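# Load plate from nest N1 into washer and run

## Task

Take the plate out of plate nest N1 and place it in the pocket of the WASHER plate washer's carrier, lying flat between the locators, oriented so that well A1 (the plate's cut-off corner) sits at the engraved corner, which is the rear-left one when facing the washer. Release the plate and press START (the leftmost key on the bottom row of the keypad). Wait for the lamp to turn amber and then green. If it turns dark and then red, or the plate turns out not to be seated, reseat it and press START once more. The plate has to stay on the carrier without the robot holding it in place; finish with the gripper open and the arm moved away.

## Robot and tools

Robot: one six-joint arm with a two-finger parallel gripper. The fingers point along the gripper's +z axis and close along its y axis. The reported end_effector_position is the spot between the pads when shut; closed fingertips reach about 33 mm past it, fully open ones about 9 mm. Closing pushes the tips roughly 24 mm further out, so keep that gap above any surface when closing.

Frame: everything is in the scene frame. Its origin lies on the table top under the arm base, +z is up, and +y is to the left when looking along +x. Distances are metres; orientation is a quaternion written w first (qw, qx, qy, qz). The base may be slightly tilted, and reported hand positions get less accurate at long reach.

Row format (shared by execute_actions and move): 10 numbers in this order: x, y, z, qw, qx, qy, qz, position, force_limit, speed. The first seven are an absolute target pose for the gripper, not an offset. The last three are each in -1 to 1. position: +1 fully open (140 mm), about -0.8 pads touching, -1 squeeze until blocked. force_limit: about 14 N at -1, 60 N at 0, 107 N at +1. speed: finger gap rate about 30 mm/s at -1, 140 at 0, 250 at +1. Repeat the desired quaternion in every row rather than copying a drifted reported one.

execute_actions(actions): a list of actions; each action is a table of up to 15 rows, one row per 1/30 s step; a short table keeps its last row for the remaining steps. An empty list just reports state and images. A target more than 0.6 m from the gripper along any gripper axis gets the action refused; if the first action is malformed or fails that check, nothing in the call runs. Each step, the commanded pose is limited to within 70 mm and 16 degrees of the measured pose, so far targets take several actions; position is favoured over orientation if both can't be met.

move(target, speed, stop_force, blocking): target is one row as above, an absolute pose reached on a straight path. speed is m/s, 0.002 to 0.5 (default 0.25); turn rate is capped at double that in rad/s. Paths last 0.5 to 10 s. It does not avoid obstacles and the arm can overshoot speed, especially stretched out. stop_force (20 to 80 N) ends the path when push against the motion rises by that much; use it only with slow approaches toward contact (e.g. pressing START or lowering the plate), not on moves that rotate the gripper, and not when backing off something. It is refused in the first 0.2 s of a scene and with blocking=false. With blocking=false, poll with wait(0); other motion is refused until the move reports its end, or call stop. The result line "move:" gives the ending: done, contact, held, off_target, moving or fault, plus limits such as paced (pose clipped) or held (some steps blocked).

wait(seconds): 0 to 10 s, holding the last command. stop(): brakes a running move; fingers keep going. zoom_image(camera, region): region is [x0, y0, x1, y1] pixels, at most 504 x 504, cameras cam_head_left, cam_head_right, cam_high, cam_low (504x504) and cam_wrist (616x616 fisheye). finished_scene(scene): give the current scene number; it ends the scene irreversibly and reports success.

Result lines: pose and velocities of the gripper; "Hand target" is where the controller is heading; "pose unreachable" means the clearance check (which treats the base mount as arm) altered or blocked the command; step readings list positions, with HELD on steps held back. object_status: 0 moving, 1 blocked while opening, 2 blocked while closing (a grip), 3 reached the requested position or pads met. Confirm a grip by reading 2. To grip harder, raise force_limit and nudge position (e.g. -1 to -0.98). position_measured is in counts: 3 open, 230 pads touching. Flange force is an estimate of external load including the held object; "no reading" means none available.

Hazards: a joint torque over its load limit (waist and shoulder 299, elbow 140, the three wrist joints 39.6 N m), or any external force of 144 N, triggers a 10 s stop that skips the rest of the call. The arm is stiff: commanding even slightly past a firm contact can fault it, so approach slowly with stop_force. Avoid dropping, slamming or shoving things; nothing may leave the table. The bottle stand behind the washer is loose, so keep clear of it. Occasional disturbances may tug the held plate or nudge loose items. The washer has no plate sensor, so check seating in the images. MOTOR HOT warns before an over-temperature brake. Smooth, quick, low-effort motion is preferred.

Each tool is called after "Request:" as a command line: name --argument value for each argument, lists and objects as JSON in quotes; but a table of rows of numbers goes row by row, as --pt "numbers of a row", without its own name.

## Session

Request:
execute_actions --actions '[]'

Scene clock: 0.00 s.
end_effector_position=(+0.3168, -0.0660, +0.2657) position_measured=3 object_status=3 end_effector_quat_wxyz=(-0.486, +0.753, +0.443, -0.032) end_effector_velocity=(-0.000, -0.001, -0.000) end_effector_angular_velocity=(-0.001, -0.000, -0.000)
Joint positions: [-0.598  0.187  2.027  0.314  1.903 -0.169]
Joint velocities: [-0.001  0.    -0.    -0.001 -0.001 -0.   ]
Flange force (N, the push that the arm receives, along the gripper's own x y z axes): no reading
Hand target: +0.317, -0.066, +0.266; -0.486, +0.753, +0.443, -0.032

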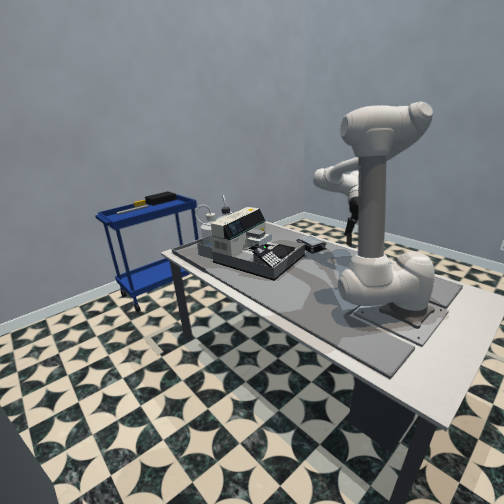

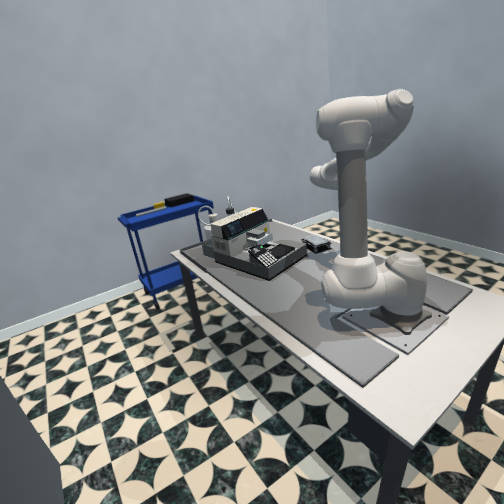

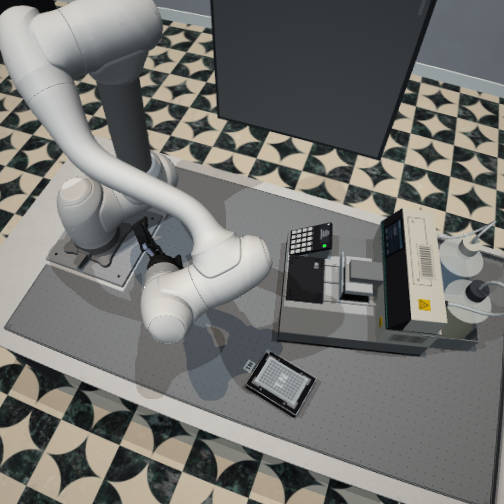

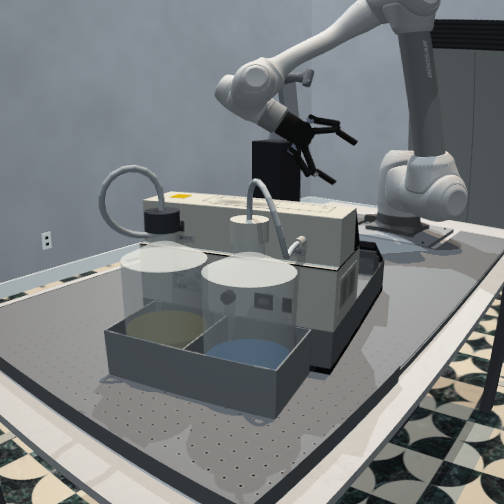

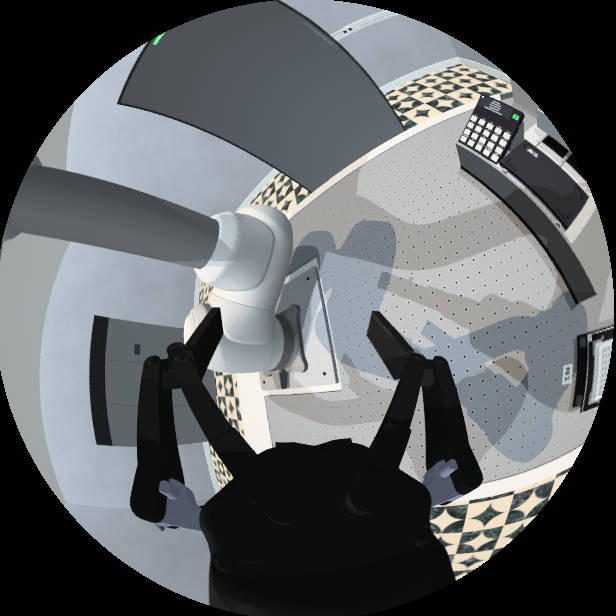

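Request:
move --target '[0.72,-0.28,0.2,0,0.9914,-0.1305,0,0.45,0,0]' --speed 0.35

Request:
zoom_image --camera "cam_wrist" --region '[210, 170, 390, 350]'

Scene clock: 3.03 s.
end_effector_position=(+0.7195, -0.2803, +0.2003) position_measured=72 object_status=3 end_effector_quat_wxyz=(-0.000, +0.991, -0.131, +0.000) end_effector_velocity=(+0.000, +0.000, -0.000) end_effector_angular_velocity=(-0.001, +0.001, +0.001)
Joint positions: [-0.392  0.418  1.521 -0.002  1.205  1.418]
Joint velocities: [ 0.001  0.001 -0.    -0.001  0.    -0.   ]
Flange force (N, the push that the arm receives, along the gripper's own x y z axes): [-0.3 1.0 -4.0]
Hand target: +0.719, -0.280, +0.200; -0.000, +0.991, -0.131, +0.000
Off the commanded pose: 0.001 m, 0 deg.
move: done

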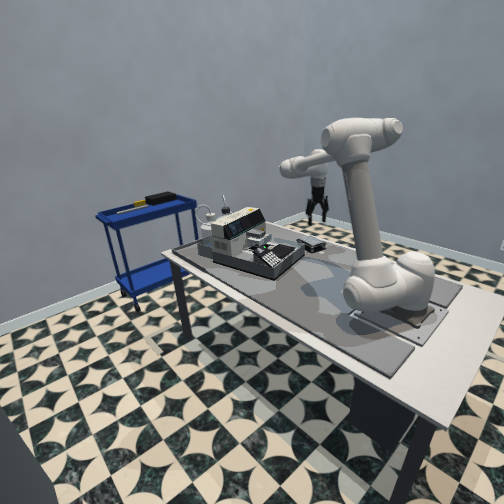

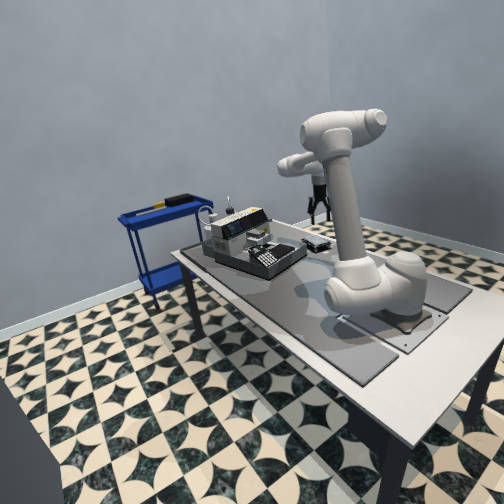

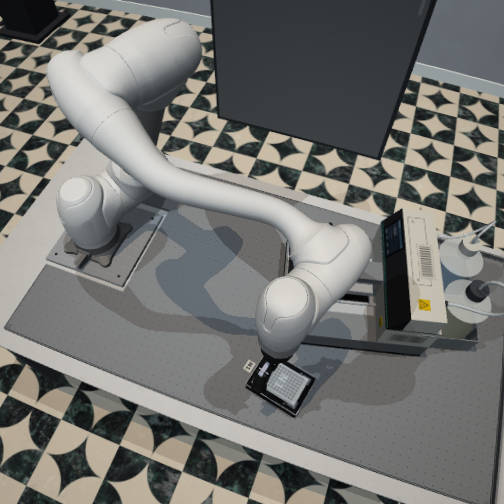

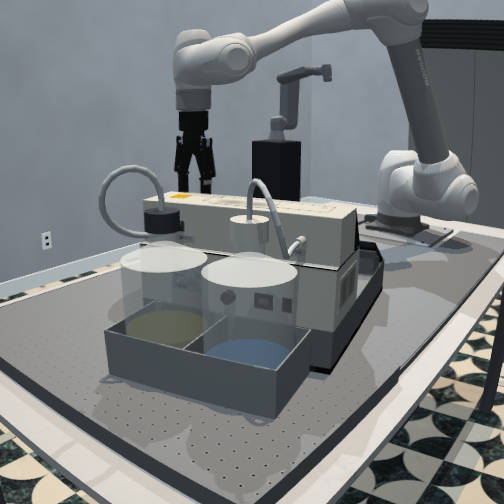

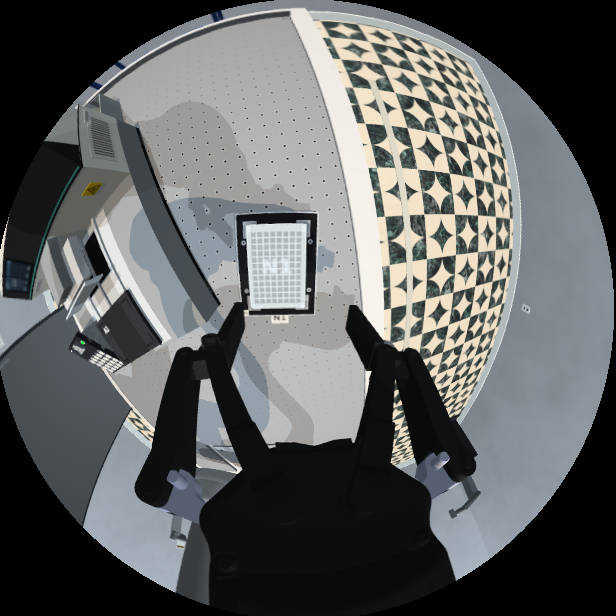

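Region (210, 170, 390, 350) of cam_wrist's 616x616 image, scaled by 2.800, with more detail than that image has.

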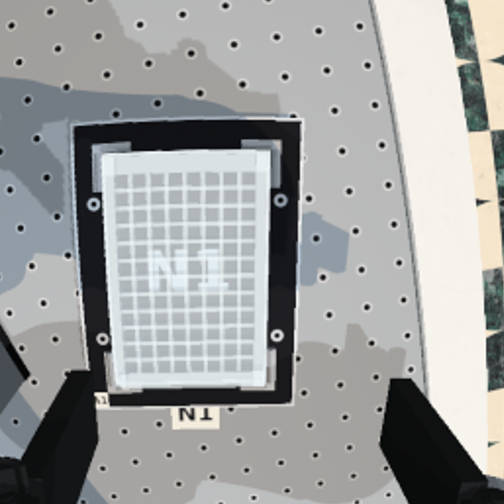

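Request:
move --target '[0.738,-0.254,0.1,0,0.9914,-0.1305,0,0.45,0,0]' --speed 0.2

Request:
zoom_image --camera "cam_wrist" --region '[220, 205, 380, 375]'

Scene clock: 4.13 s.
end_effector_position=(+0.7381, -0.2541, +0.1000) position_measured=72 object_status=3 end_effector_quat_wxyz=(+0.000, +0.991, -0.131, -0.000) end_effector_velocity=(-0.000, -0.000, -0.000) end_effector_angular_velocity=(-0.002, +0.001, +0.002)
Joint positions: [-0.351  0.5    1.594 -0.002  1.051  1.459]
Joint velocities: [ 0.001  0.     0.    -0.003 -0.001  0.   ]
Flange force (N, the push that the arm receives, along the gripper's own x y z axes): [-2.6 0.9 -5.1]
Hand target: +0.738, -0.254, +0.100; +0.000, +0.991, -0.131, -0.000
Off the commanded pose: 0.000 m, 0 deg.
move: done

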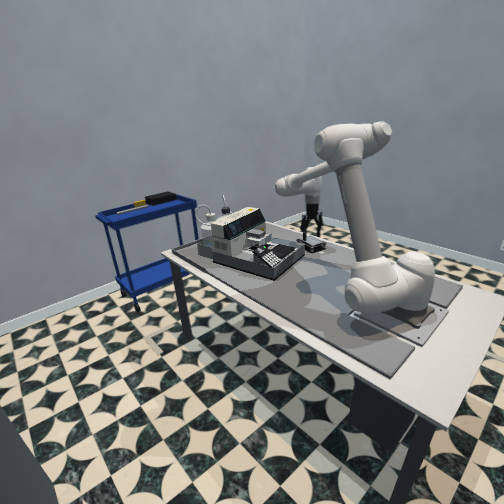

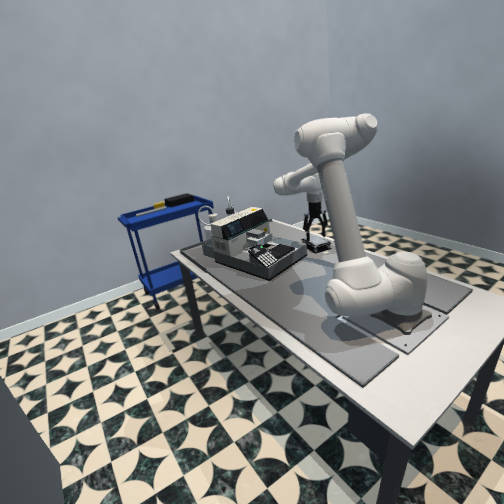

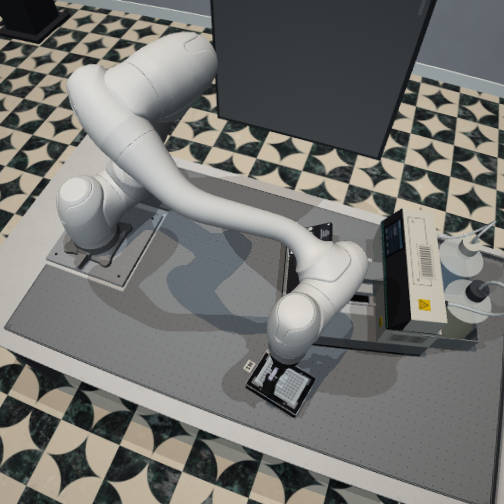

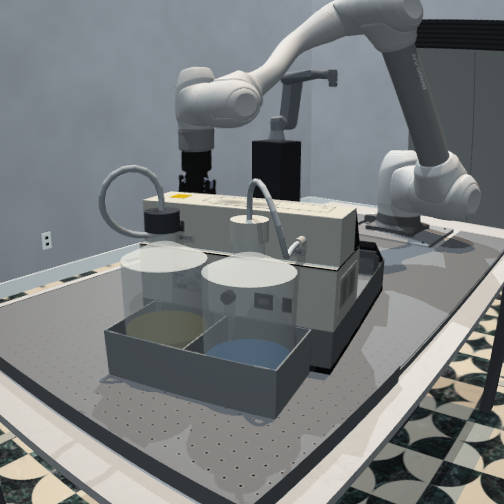

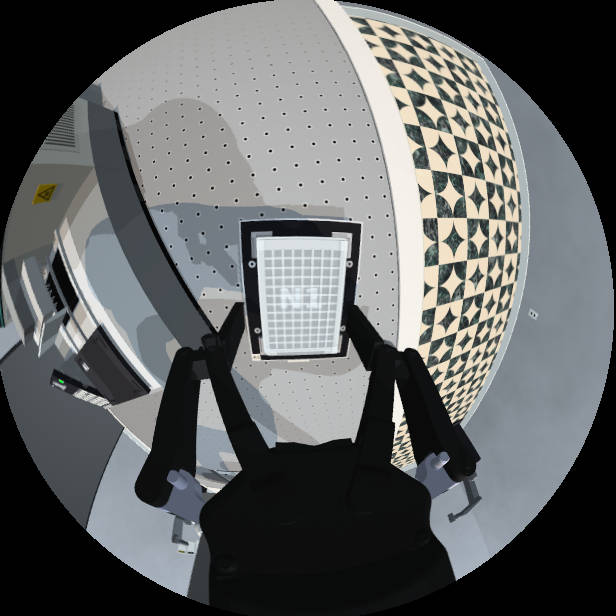

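Region (220, 205, 380, 375) of cam_wrist's 616x616 image, scaled by 2.965, with more detail than that image has; it fills the left 474 columns of this view, and the rest is white.

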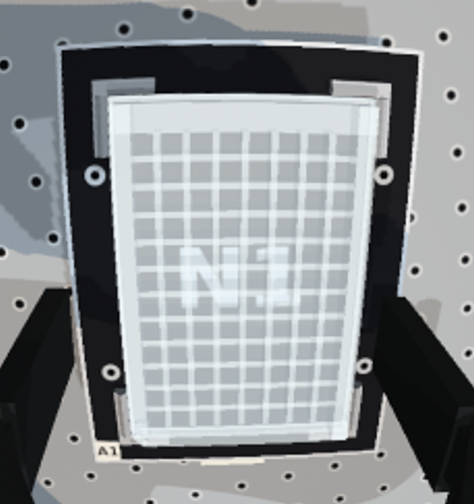

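Request:
execute_actions --actions '[[[0.735,-0.2573,0.096,0,0.9914,-0.1305,0,0.45,0,0]],[[0.735,-0.2573,0.092,0,0.9914,-0.1305,0,0.45,0,0],[0.735,-0.2573,0.089,0,0.9914,-0.1305,0,0.45,0,0],[0.735,-0.2573,0.087,0,0.9914,-0.1305,0,0.45,0,0],[0.735,-0.2573,0.085,0,0.9914,-0.1305,0,0.45,0,0],[0.735,-0.2573,0.0835,0,0.9914,-0.1305,0,0.45,0,0]],[[0.735,-0.2573,0.0835,0,0.9914,-0.1305,0,0.27,0,-0.5]]]'

Request:
zoom_image --camera "cam_wrist" --region '[220, 205, 380, 375]'

Scene clock: 6.00 s.
end_effector_position=(+0.7350, -0.2574, +0.0835) position_measured=95 object_status=3 end_effector_quat_wxyz=(+0.000, +0.991, -0.131, +0.000) end_effector_velocity=(-0.000, +0.001, +0.001) end_effector_angular_velocity=(+0.002, +0.000, -0.000)
Joint positions: [-0.357  0.51   1.611 -0.002  1.023  1.454]
Joint velocities: [ 0.    -0.001 -0.     0.001  0.002 -0.001]
Flange force (N, the push that the arm receives, along the gripper's own x y z axes): [-3.0 10.4 -11.9]
Flange force at the end of the 1st action (N, along the gripper's axes at the end of the call): [-0.3 0.8 -4.1]
Flange force at the end of the 2nd action (N, along the gripper's axes at the end of the call): [-1.2 0.5 -4.4]
Hand target: +0.735, -0.257, +0.083; +0.000, +0.991, -0.131, -0.000
Off the commanded pose: 0.000 m, 0 deg.
Step readings (end_effector_position; steps 1 to 15: 1st action; 16 to 30: 2nd action; 31 to 45: 3rd action):
0: (+0.7381, -0.2541, +0.0999)
1: (+0.7381, -0.2541, +0.0999)
2: (+0.7372, -0.2553, +0.0986)
4: (+0.7352, -0.2570, +0.0960)
8: (+0.7351, -0.2573, +0.0959)
15: (+0.7350, -0.2573, +0.0959)
16: (+0.7350, -0.2573, +0.0959)
17: (+0.7352, -0.2573, +0.0944)
19: (+0.7349, -0.2572, +0.0885)
23: (+0.7350, -0.2573, +0.0836)
30: (+0.7350, -0.2573, +0.0835)
31: (+0.7350, -0.2573, +0.0835)
32: (+0.7350, -0.2573, +0.0835)
34: (+0.7350, -0.2573, +0.0835)
38: (+0.7350, -0.2574, +0.0835)
45: end_effector_position above

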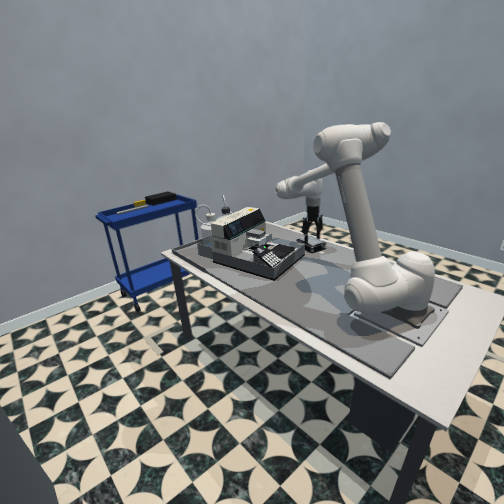

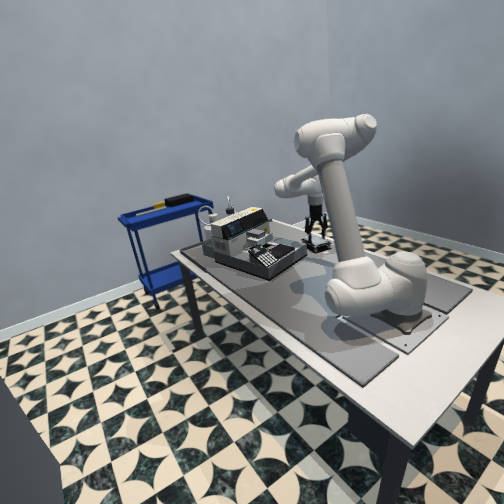

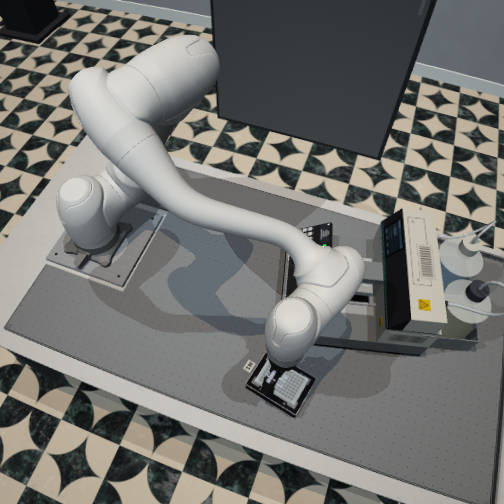

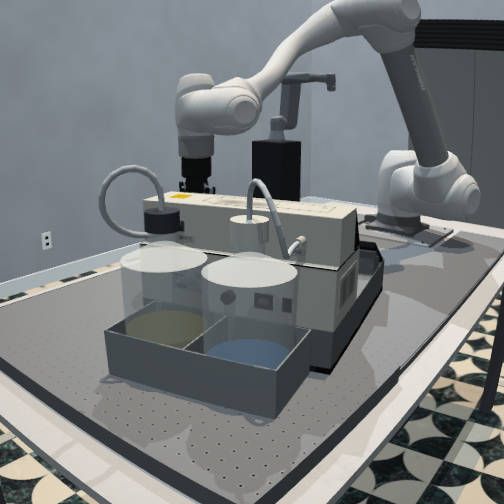

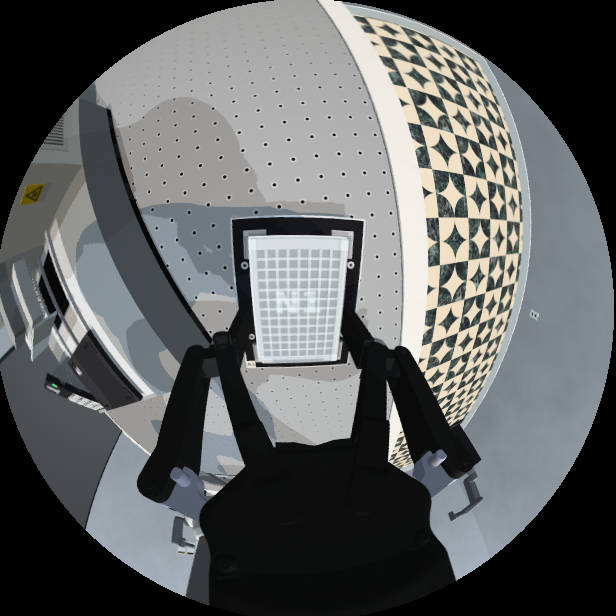

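Region (220, 205, 380, 375) of cam_wrist's 616x616 image, scaled by 2.965, with more detail than that image has; it fills the left 474 columns of this view, and the rest is white.

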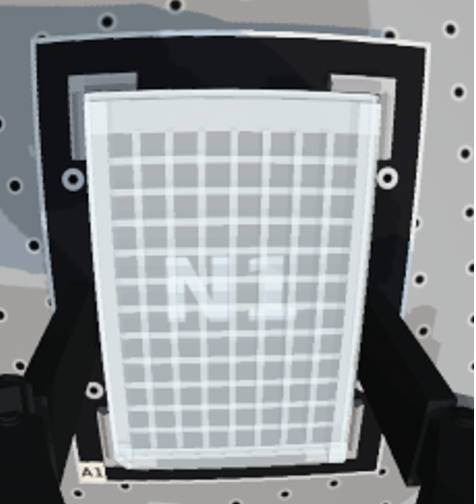

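Request:
execute_actions --actions '[[[0.7357,-0.2585,0.086,0,0.9914,-0.1305,0,0.33,0,0]],[[0.7357,-0.2585,0.086,0,0.9914,-0.1305,0,-1,0,-0.6]],[[0.7357,-0.2585,0.086,0,0.9914,-0.1305,0,-1,0,-0.6]]]'

Scene clock: 7.63 s.
end_effector_position=(+0.7358, -0.2586, +0.0861) position_measured=108 object_status=2 end_effector_quat_wxyz=(+0.000, +0.991, -0.131, +0.000) end_effector_velocity=(+0.001, +0.000, -0.000) end_effector_angular_velocity=(-0.001, -0.001, +0.002)
Joint positions: [-0.358  0.51   1.607 -0.002  1.028  1.453]
Joint velocities: [ 0.001  0.     0.001 -0.001 -0.002 -0.001]
Flange force (N, the push that the arm receives, along the gripper's own x y z axes): [-12.0 12.9 -43.9]
Flange force at the end of the 1st action (N, along the gripper's axes at the end of the call): [-0.8 0.3 -4.2]
Flange force at the end of the 2nd action (N, along the gripper's axes at the end of the call): [-9.3 13.4 -35.4]
Hand target: +0.736, -0.259, +0.086; +0.000, +0.991, -0.131, -0.000
Off the commanded pose: 0.000 m, 0 deg.
Step readings (end_effector_position; steps 1 to 15: 1st action; 16 to 30: 2nd action; 31 to 45: 3rd action):
0: (+0.7350, -0.2574, +0.0835)
1: (+0.7350, -0.2573, +0.0835)
2: (+0.7351, -0.2575, +0.0841)
4: (+0.7355, -0.2582, +0.0855)
8: (+0.7356, -0.2583, +0.0858)
15: (+0.7357, -0.2585, +0.0860)
16: (+0.7357, -0.2585, +0.0860)
17: (+0.7357, -0.2585, +0.0860)
19: (+0.7357, -0.2586, +0.0860)
23: (+0.7358, -0.2587, +0.0864)
30: (+0.7358, -0.2586, +0.0863)
31: (+0.7358, -0.2586, +0.0863)
32: (+0.7358, -0.2586, +0.0863)
34: (+0.7358, -0.2586, +0.0862)
38: (+0.7358, -0.2586, +0.0862)
45: end_effector_position above

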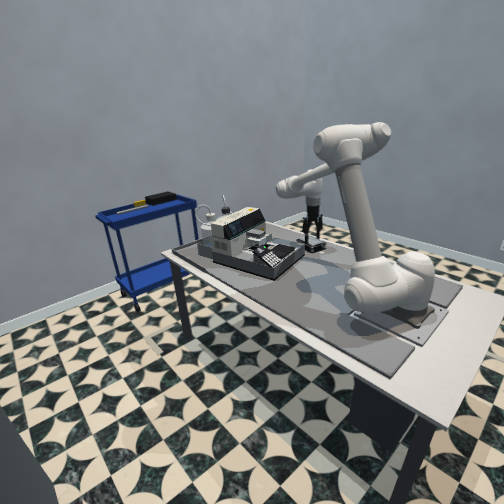

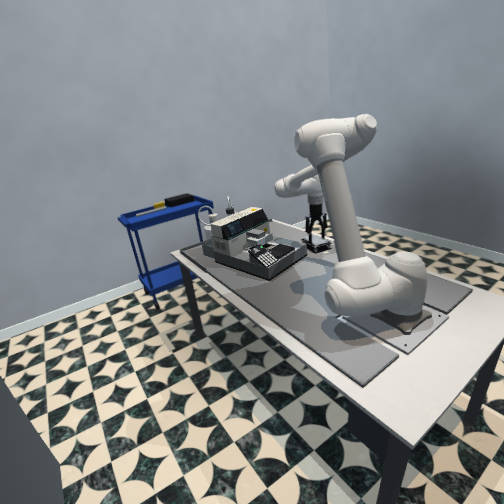

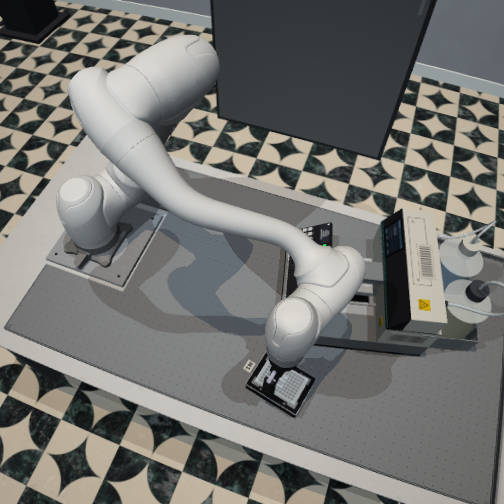

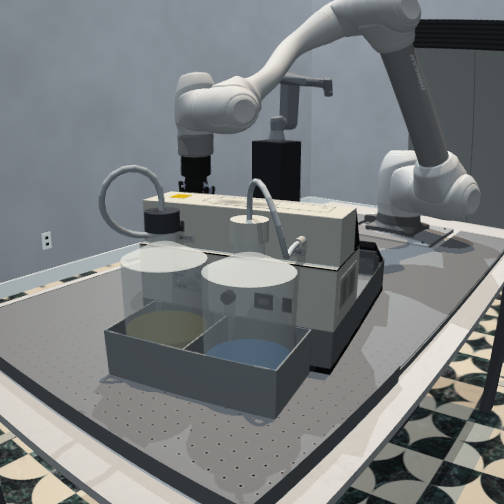

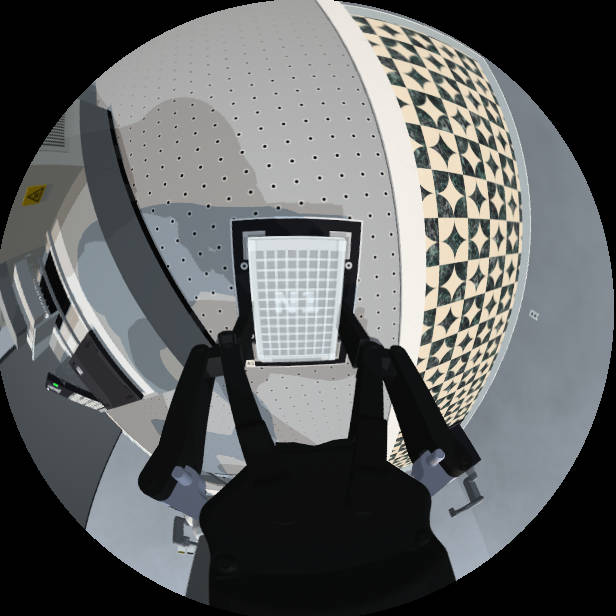

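Request:
move --target '[0.7355,-0.2590,0.2,0,0.9914,-0.1305,0,-1,0,-0.6]' --speed 0.15

Request:
move --target '[0.712,0.075,0.19,0,0.766,-0.6428,0,-1,0,-0.6]' --speed 0.3

Request:
zoom_image --camera "cam_wrist" --region '[210, 170, 390, 380]'

Scene clock: 14.07 s.
end_effector_position=(+0.7353, -0.2589, +0.2001) position_measured=108 object_status=2 end_effector_quat_wxyz=(-0.000, +0.991, -0.130, +0.000) end_effector_velocity=(+0.000, +0.001, -0.000) end_effector_angular_velocity=(+0.002, -0.000, -0.000)
Joint positions: [-0.358  0.429  1.505 -0.002  1.211  1.452]
Joint velocities: [ 0.001  0.    -0.     0.002  0.     0.   ]
Flange force (N, the push that the arm receives, along the gripper's own x y z axes): [-3.5 -0.4 -3.6]
Hand target: +0.735, -0.259, +0.200; -0.000, +0.991, -0.130, +0.000
Off the commanded pose: 0.000 m, 0 deg.
move: done

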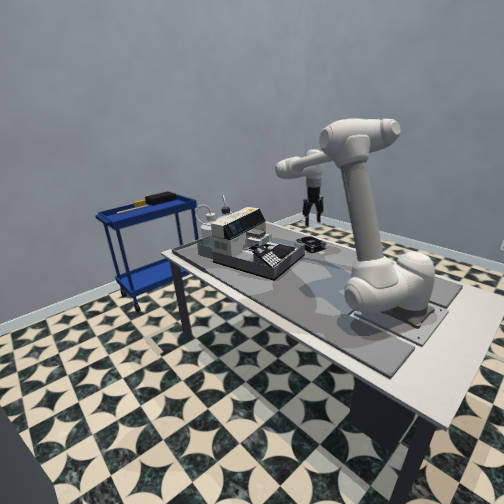

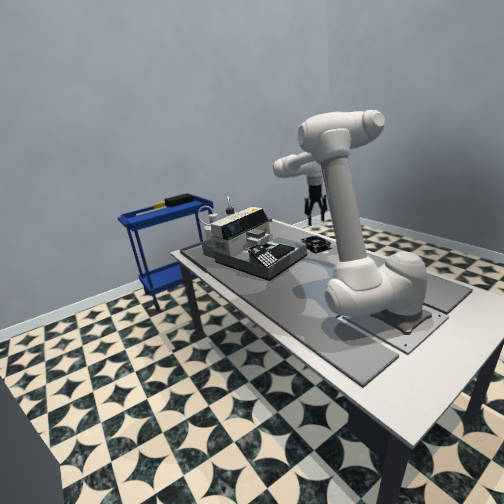

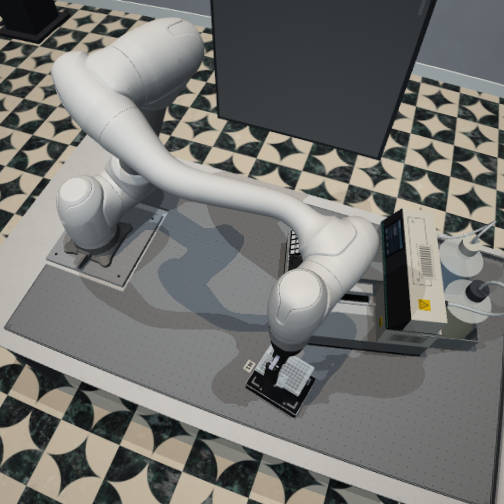

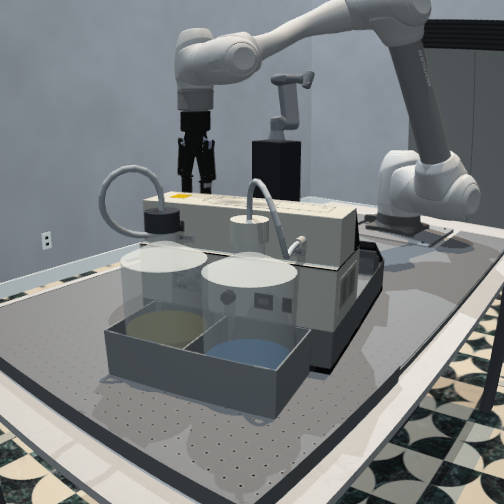

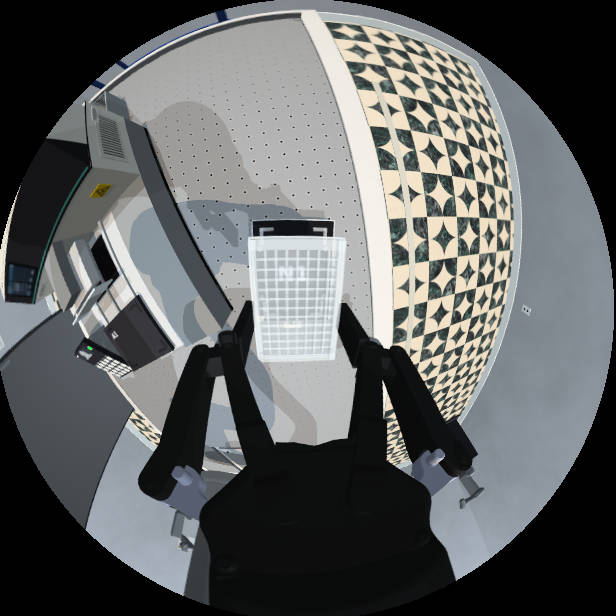

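Scene clock: 16.37 s.
end_effector_position=(+0.7123, +0.0751, +0.1899) position_measured=108 object_status=2 end_effector_quat_wxyz=(+0.000, +0.766, -0.643, -0.000) end_effector_velocity=(+0.001, +0.000, +0.000) end_effector_angular_velocity=(-0.001, -0.000, +0.000)
Joint positions: [ 0.08   0.342  1.652 -0.     1.152  3.024]
Joint velocities: [ 0.001  0.    -0.002 -0.001  0.001  0.001]
Flange force (N, the push that the arm receives, along the gripper's own x y z axes): [0.4 4.1 -3.5]
Hand target: +0.712, +0.075, +0.190; +0.000, +0.766, -0.643, -0.000
Off the commanded pose: 0.000 m, 0 deg.
move: done

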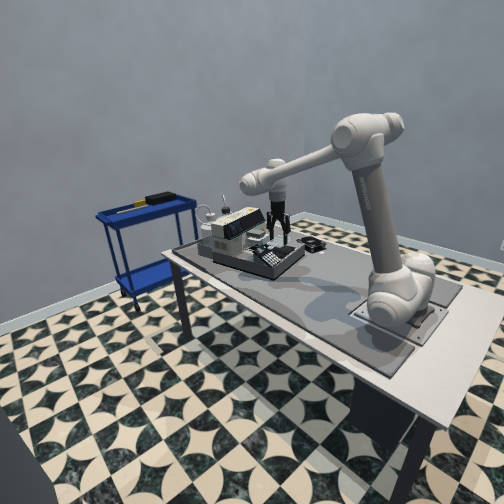

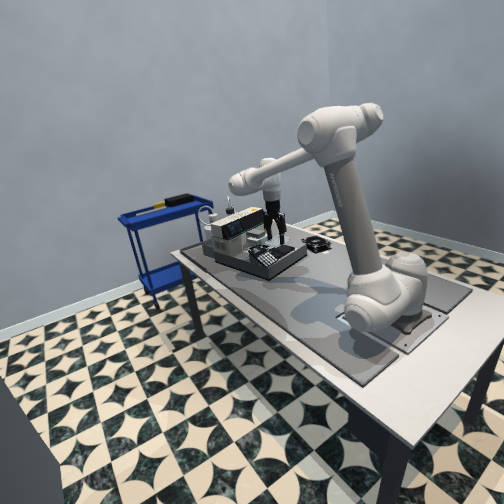

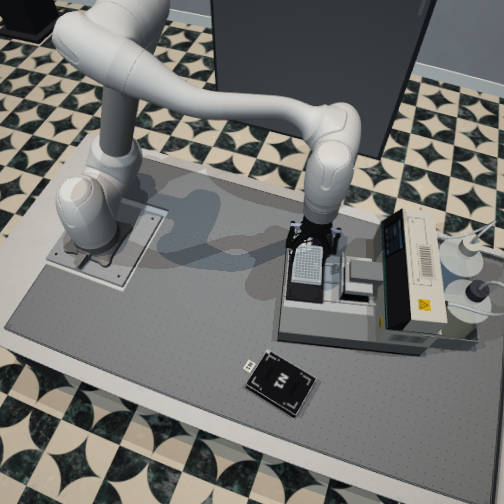

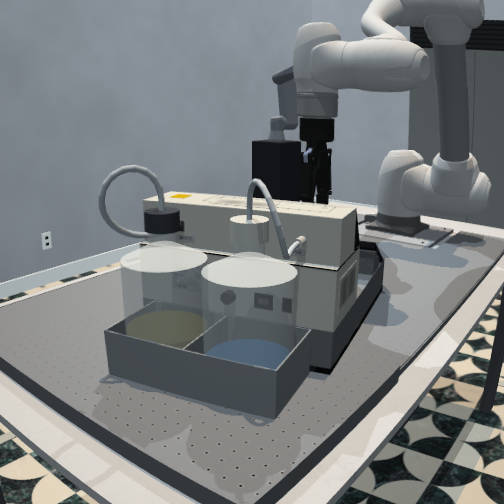

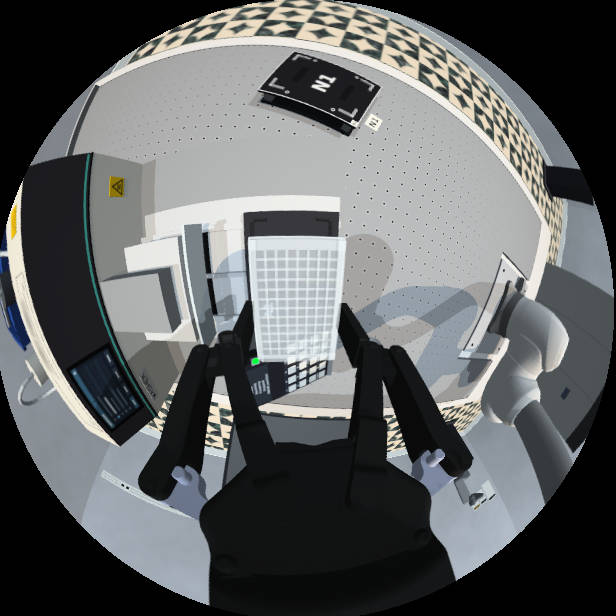

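Region (210, 170, 390, 380) of cam_wrist's 616x616 image, scaled by 2.400, with more detail than that image has; it fills the left 432 columns of this view, and the rest is white.

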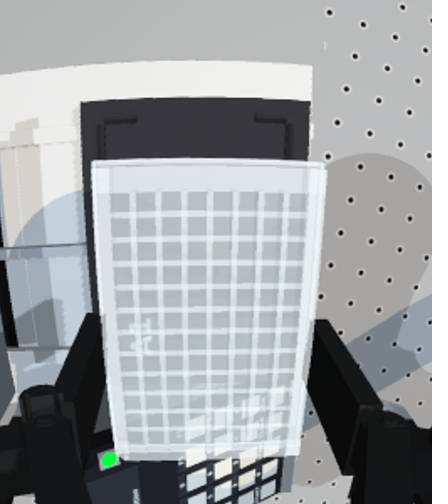

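Request:
move --target '[0.7187,0.0599,0.141,0,0.766,-0.6428,0,-1,0,-0.6]' --speed 0.1

Request:
zoom_image --camera "cam_wrist" --region '[230, 215, 370, 310]'

Scene clock: 17.43 s.
end_effector_position=(+0.7188, +0.0599, +0.1410) position_measured=108 object_status=2 end_effector_quat_wxyz=(+0.000, +0.766, -0.643, +0.000) end_effector_velocity=(+0.000, -0.000, -0.000) end_effector_angular_velocity=(-0.000, -0.000, -0.000)
Joint positions: [ 0.059  0.384  1.689 -0.001  1.072  3.003]
Joint velocities: [-0.  0.  0. -0. -0.  0.]
Flange force (N, the push that the arm receives, along the gripper's own x y z axes): [0.9 2.4 -4.5]
Hand target: +0.719, +0.060, +0.141; +0.000, +0.766, -0.643, +0.000
Off the commanded pose: 0.000 m, 0 deg.
move: done

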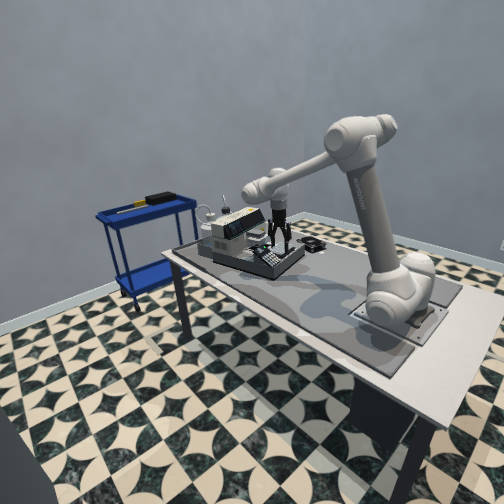

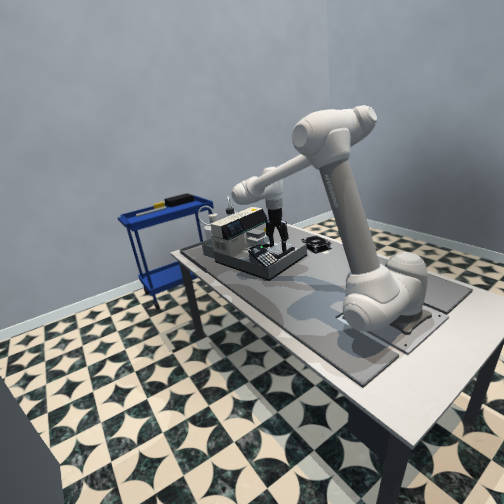

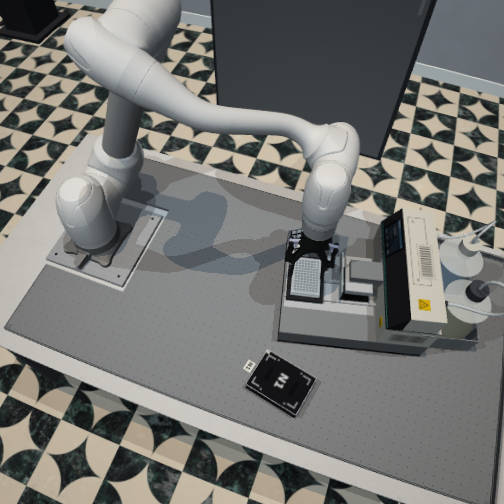

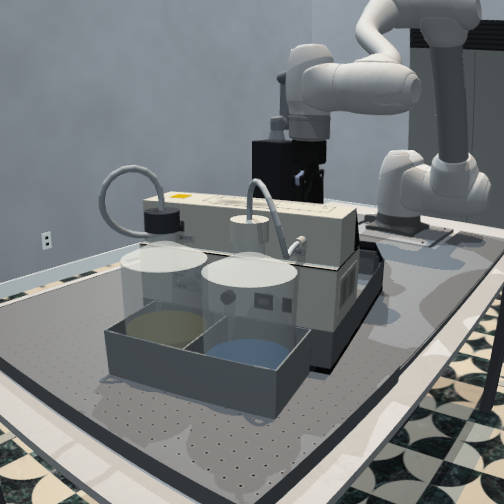

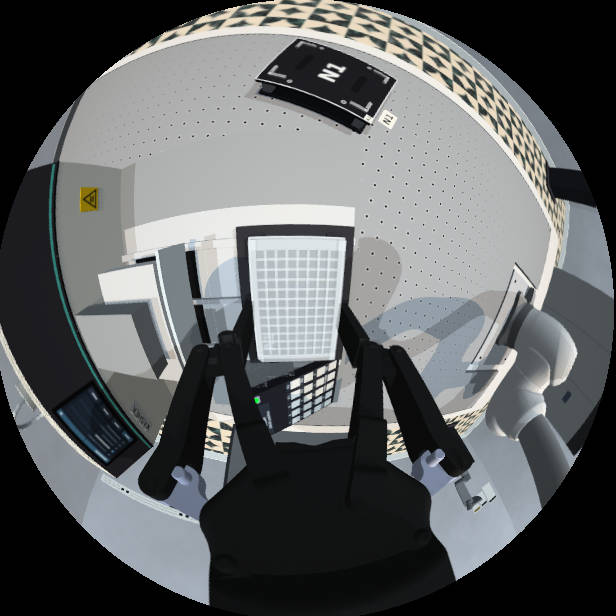

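Region (230, 215, 370, 310) of cam_wrist's 616x616 image, scaled by 3.600, with more detail than that image has; it fills the top 342 rows of this view, and the rest is white.

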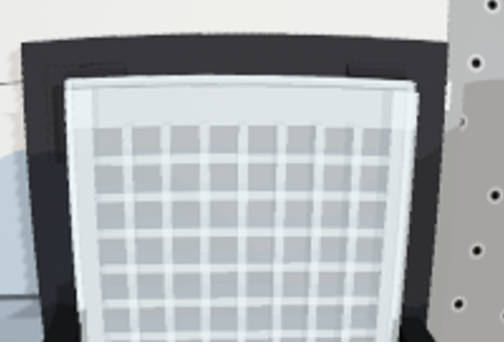

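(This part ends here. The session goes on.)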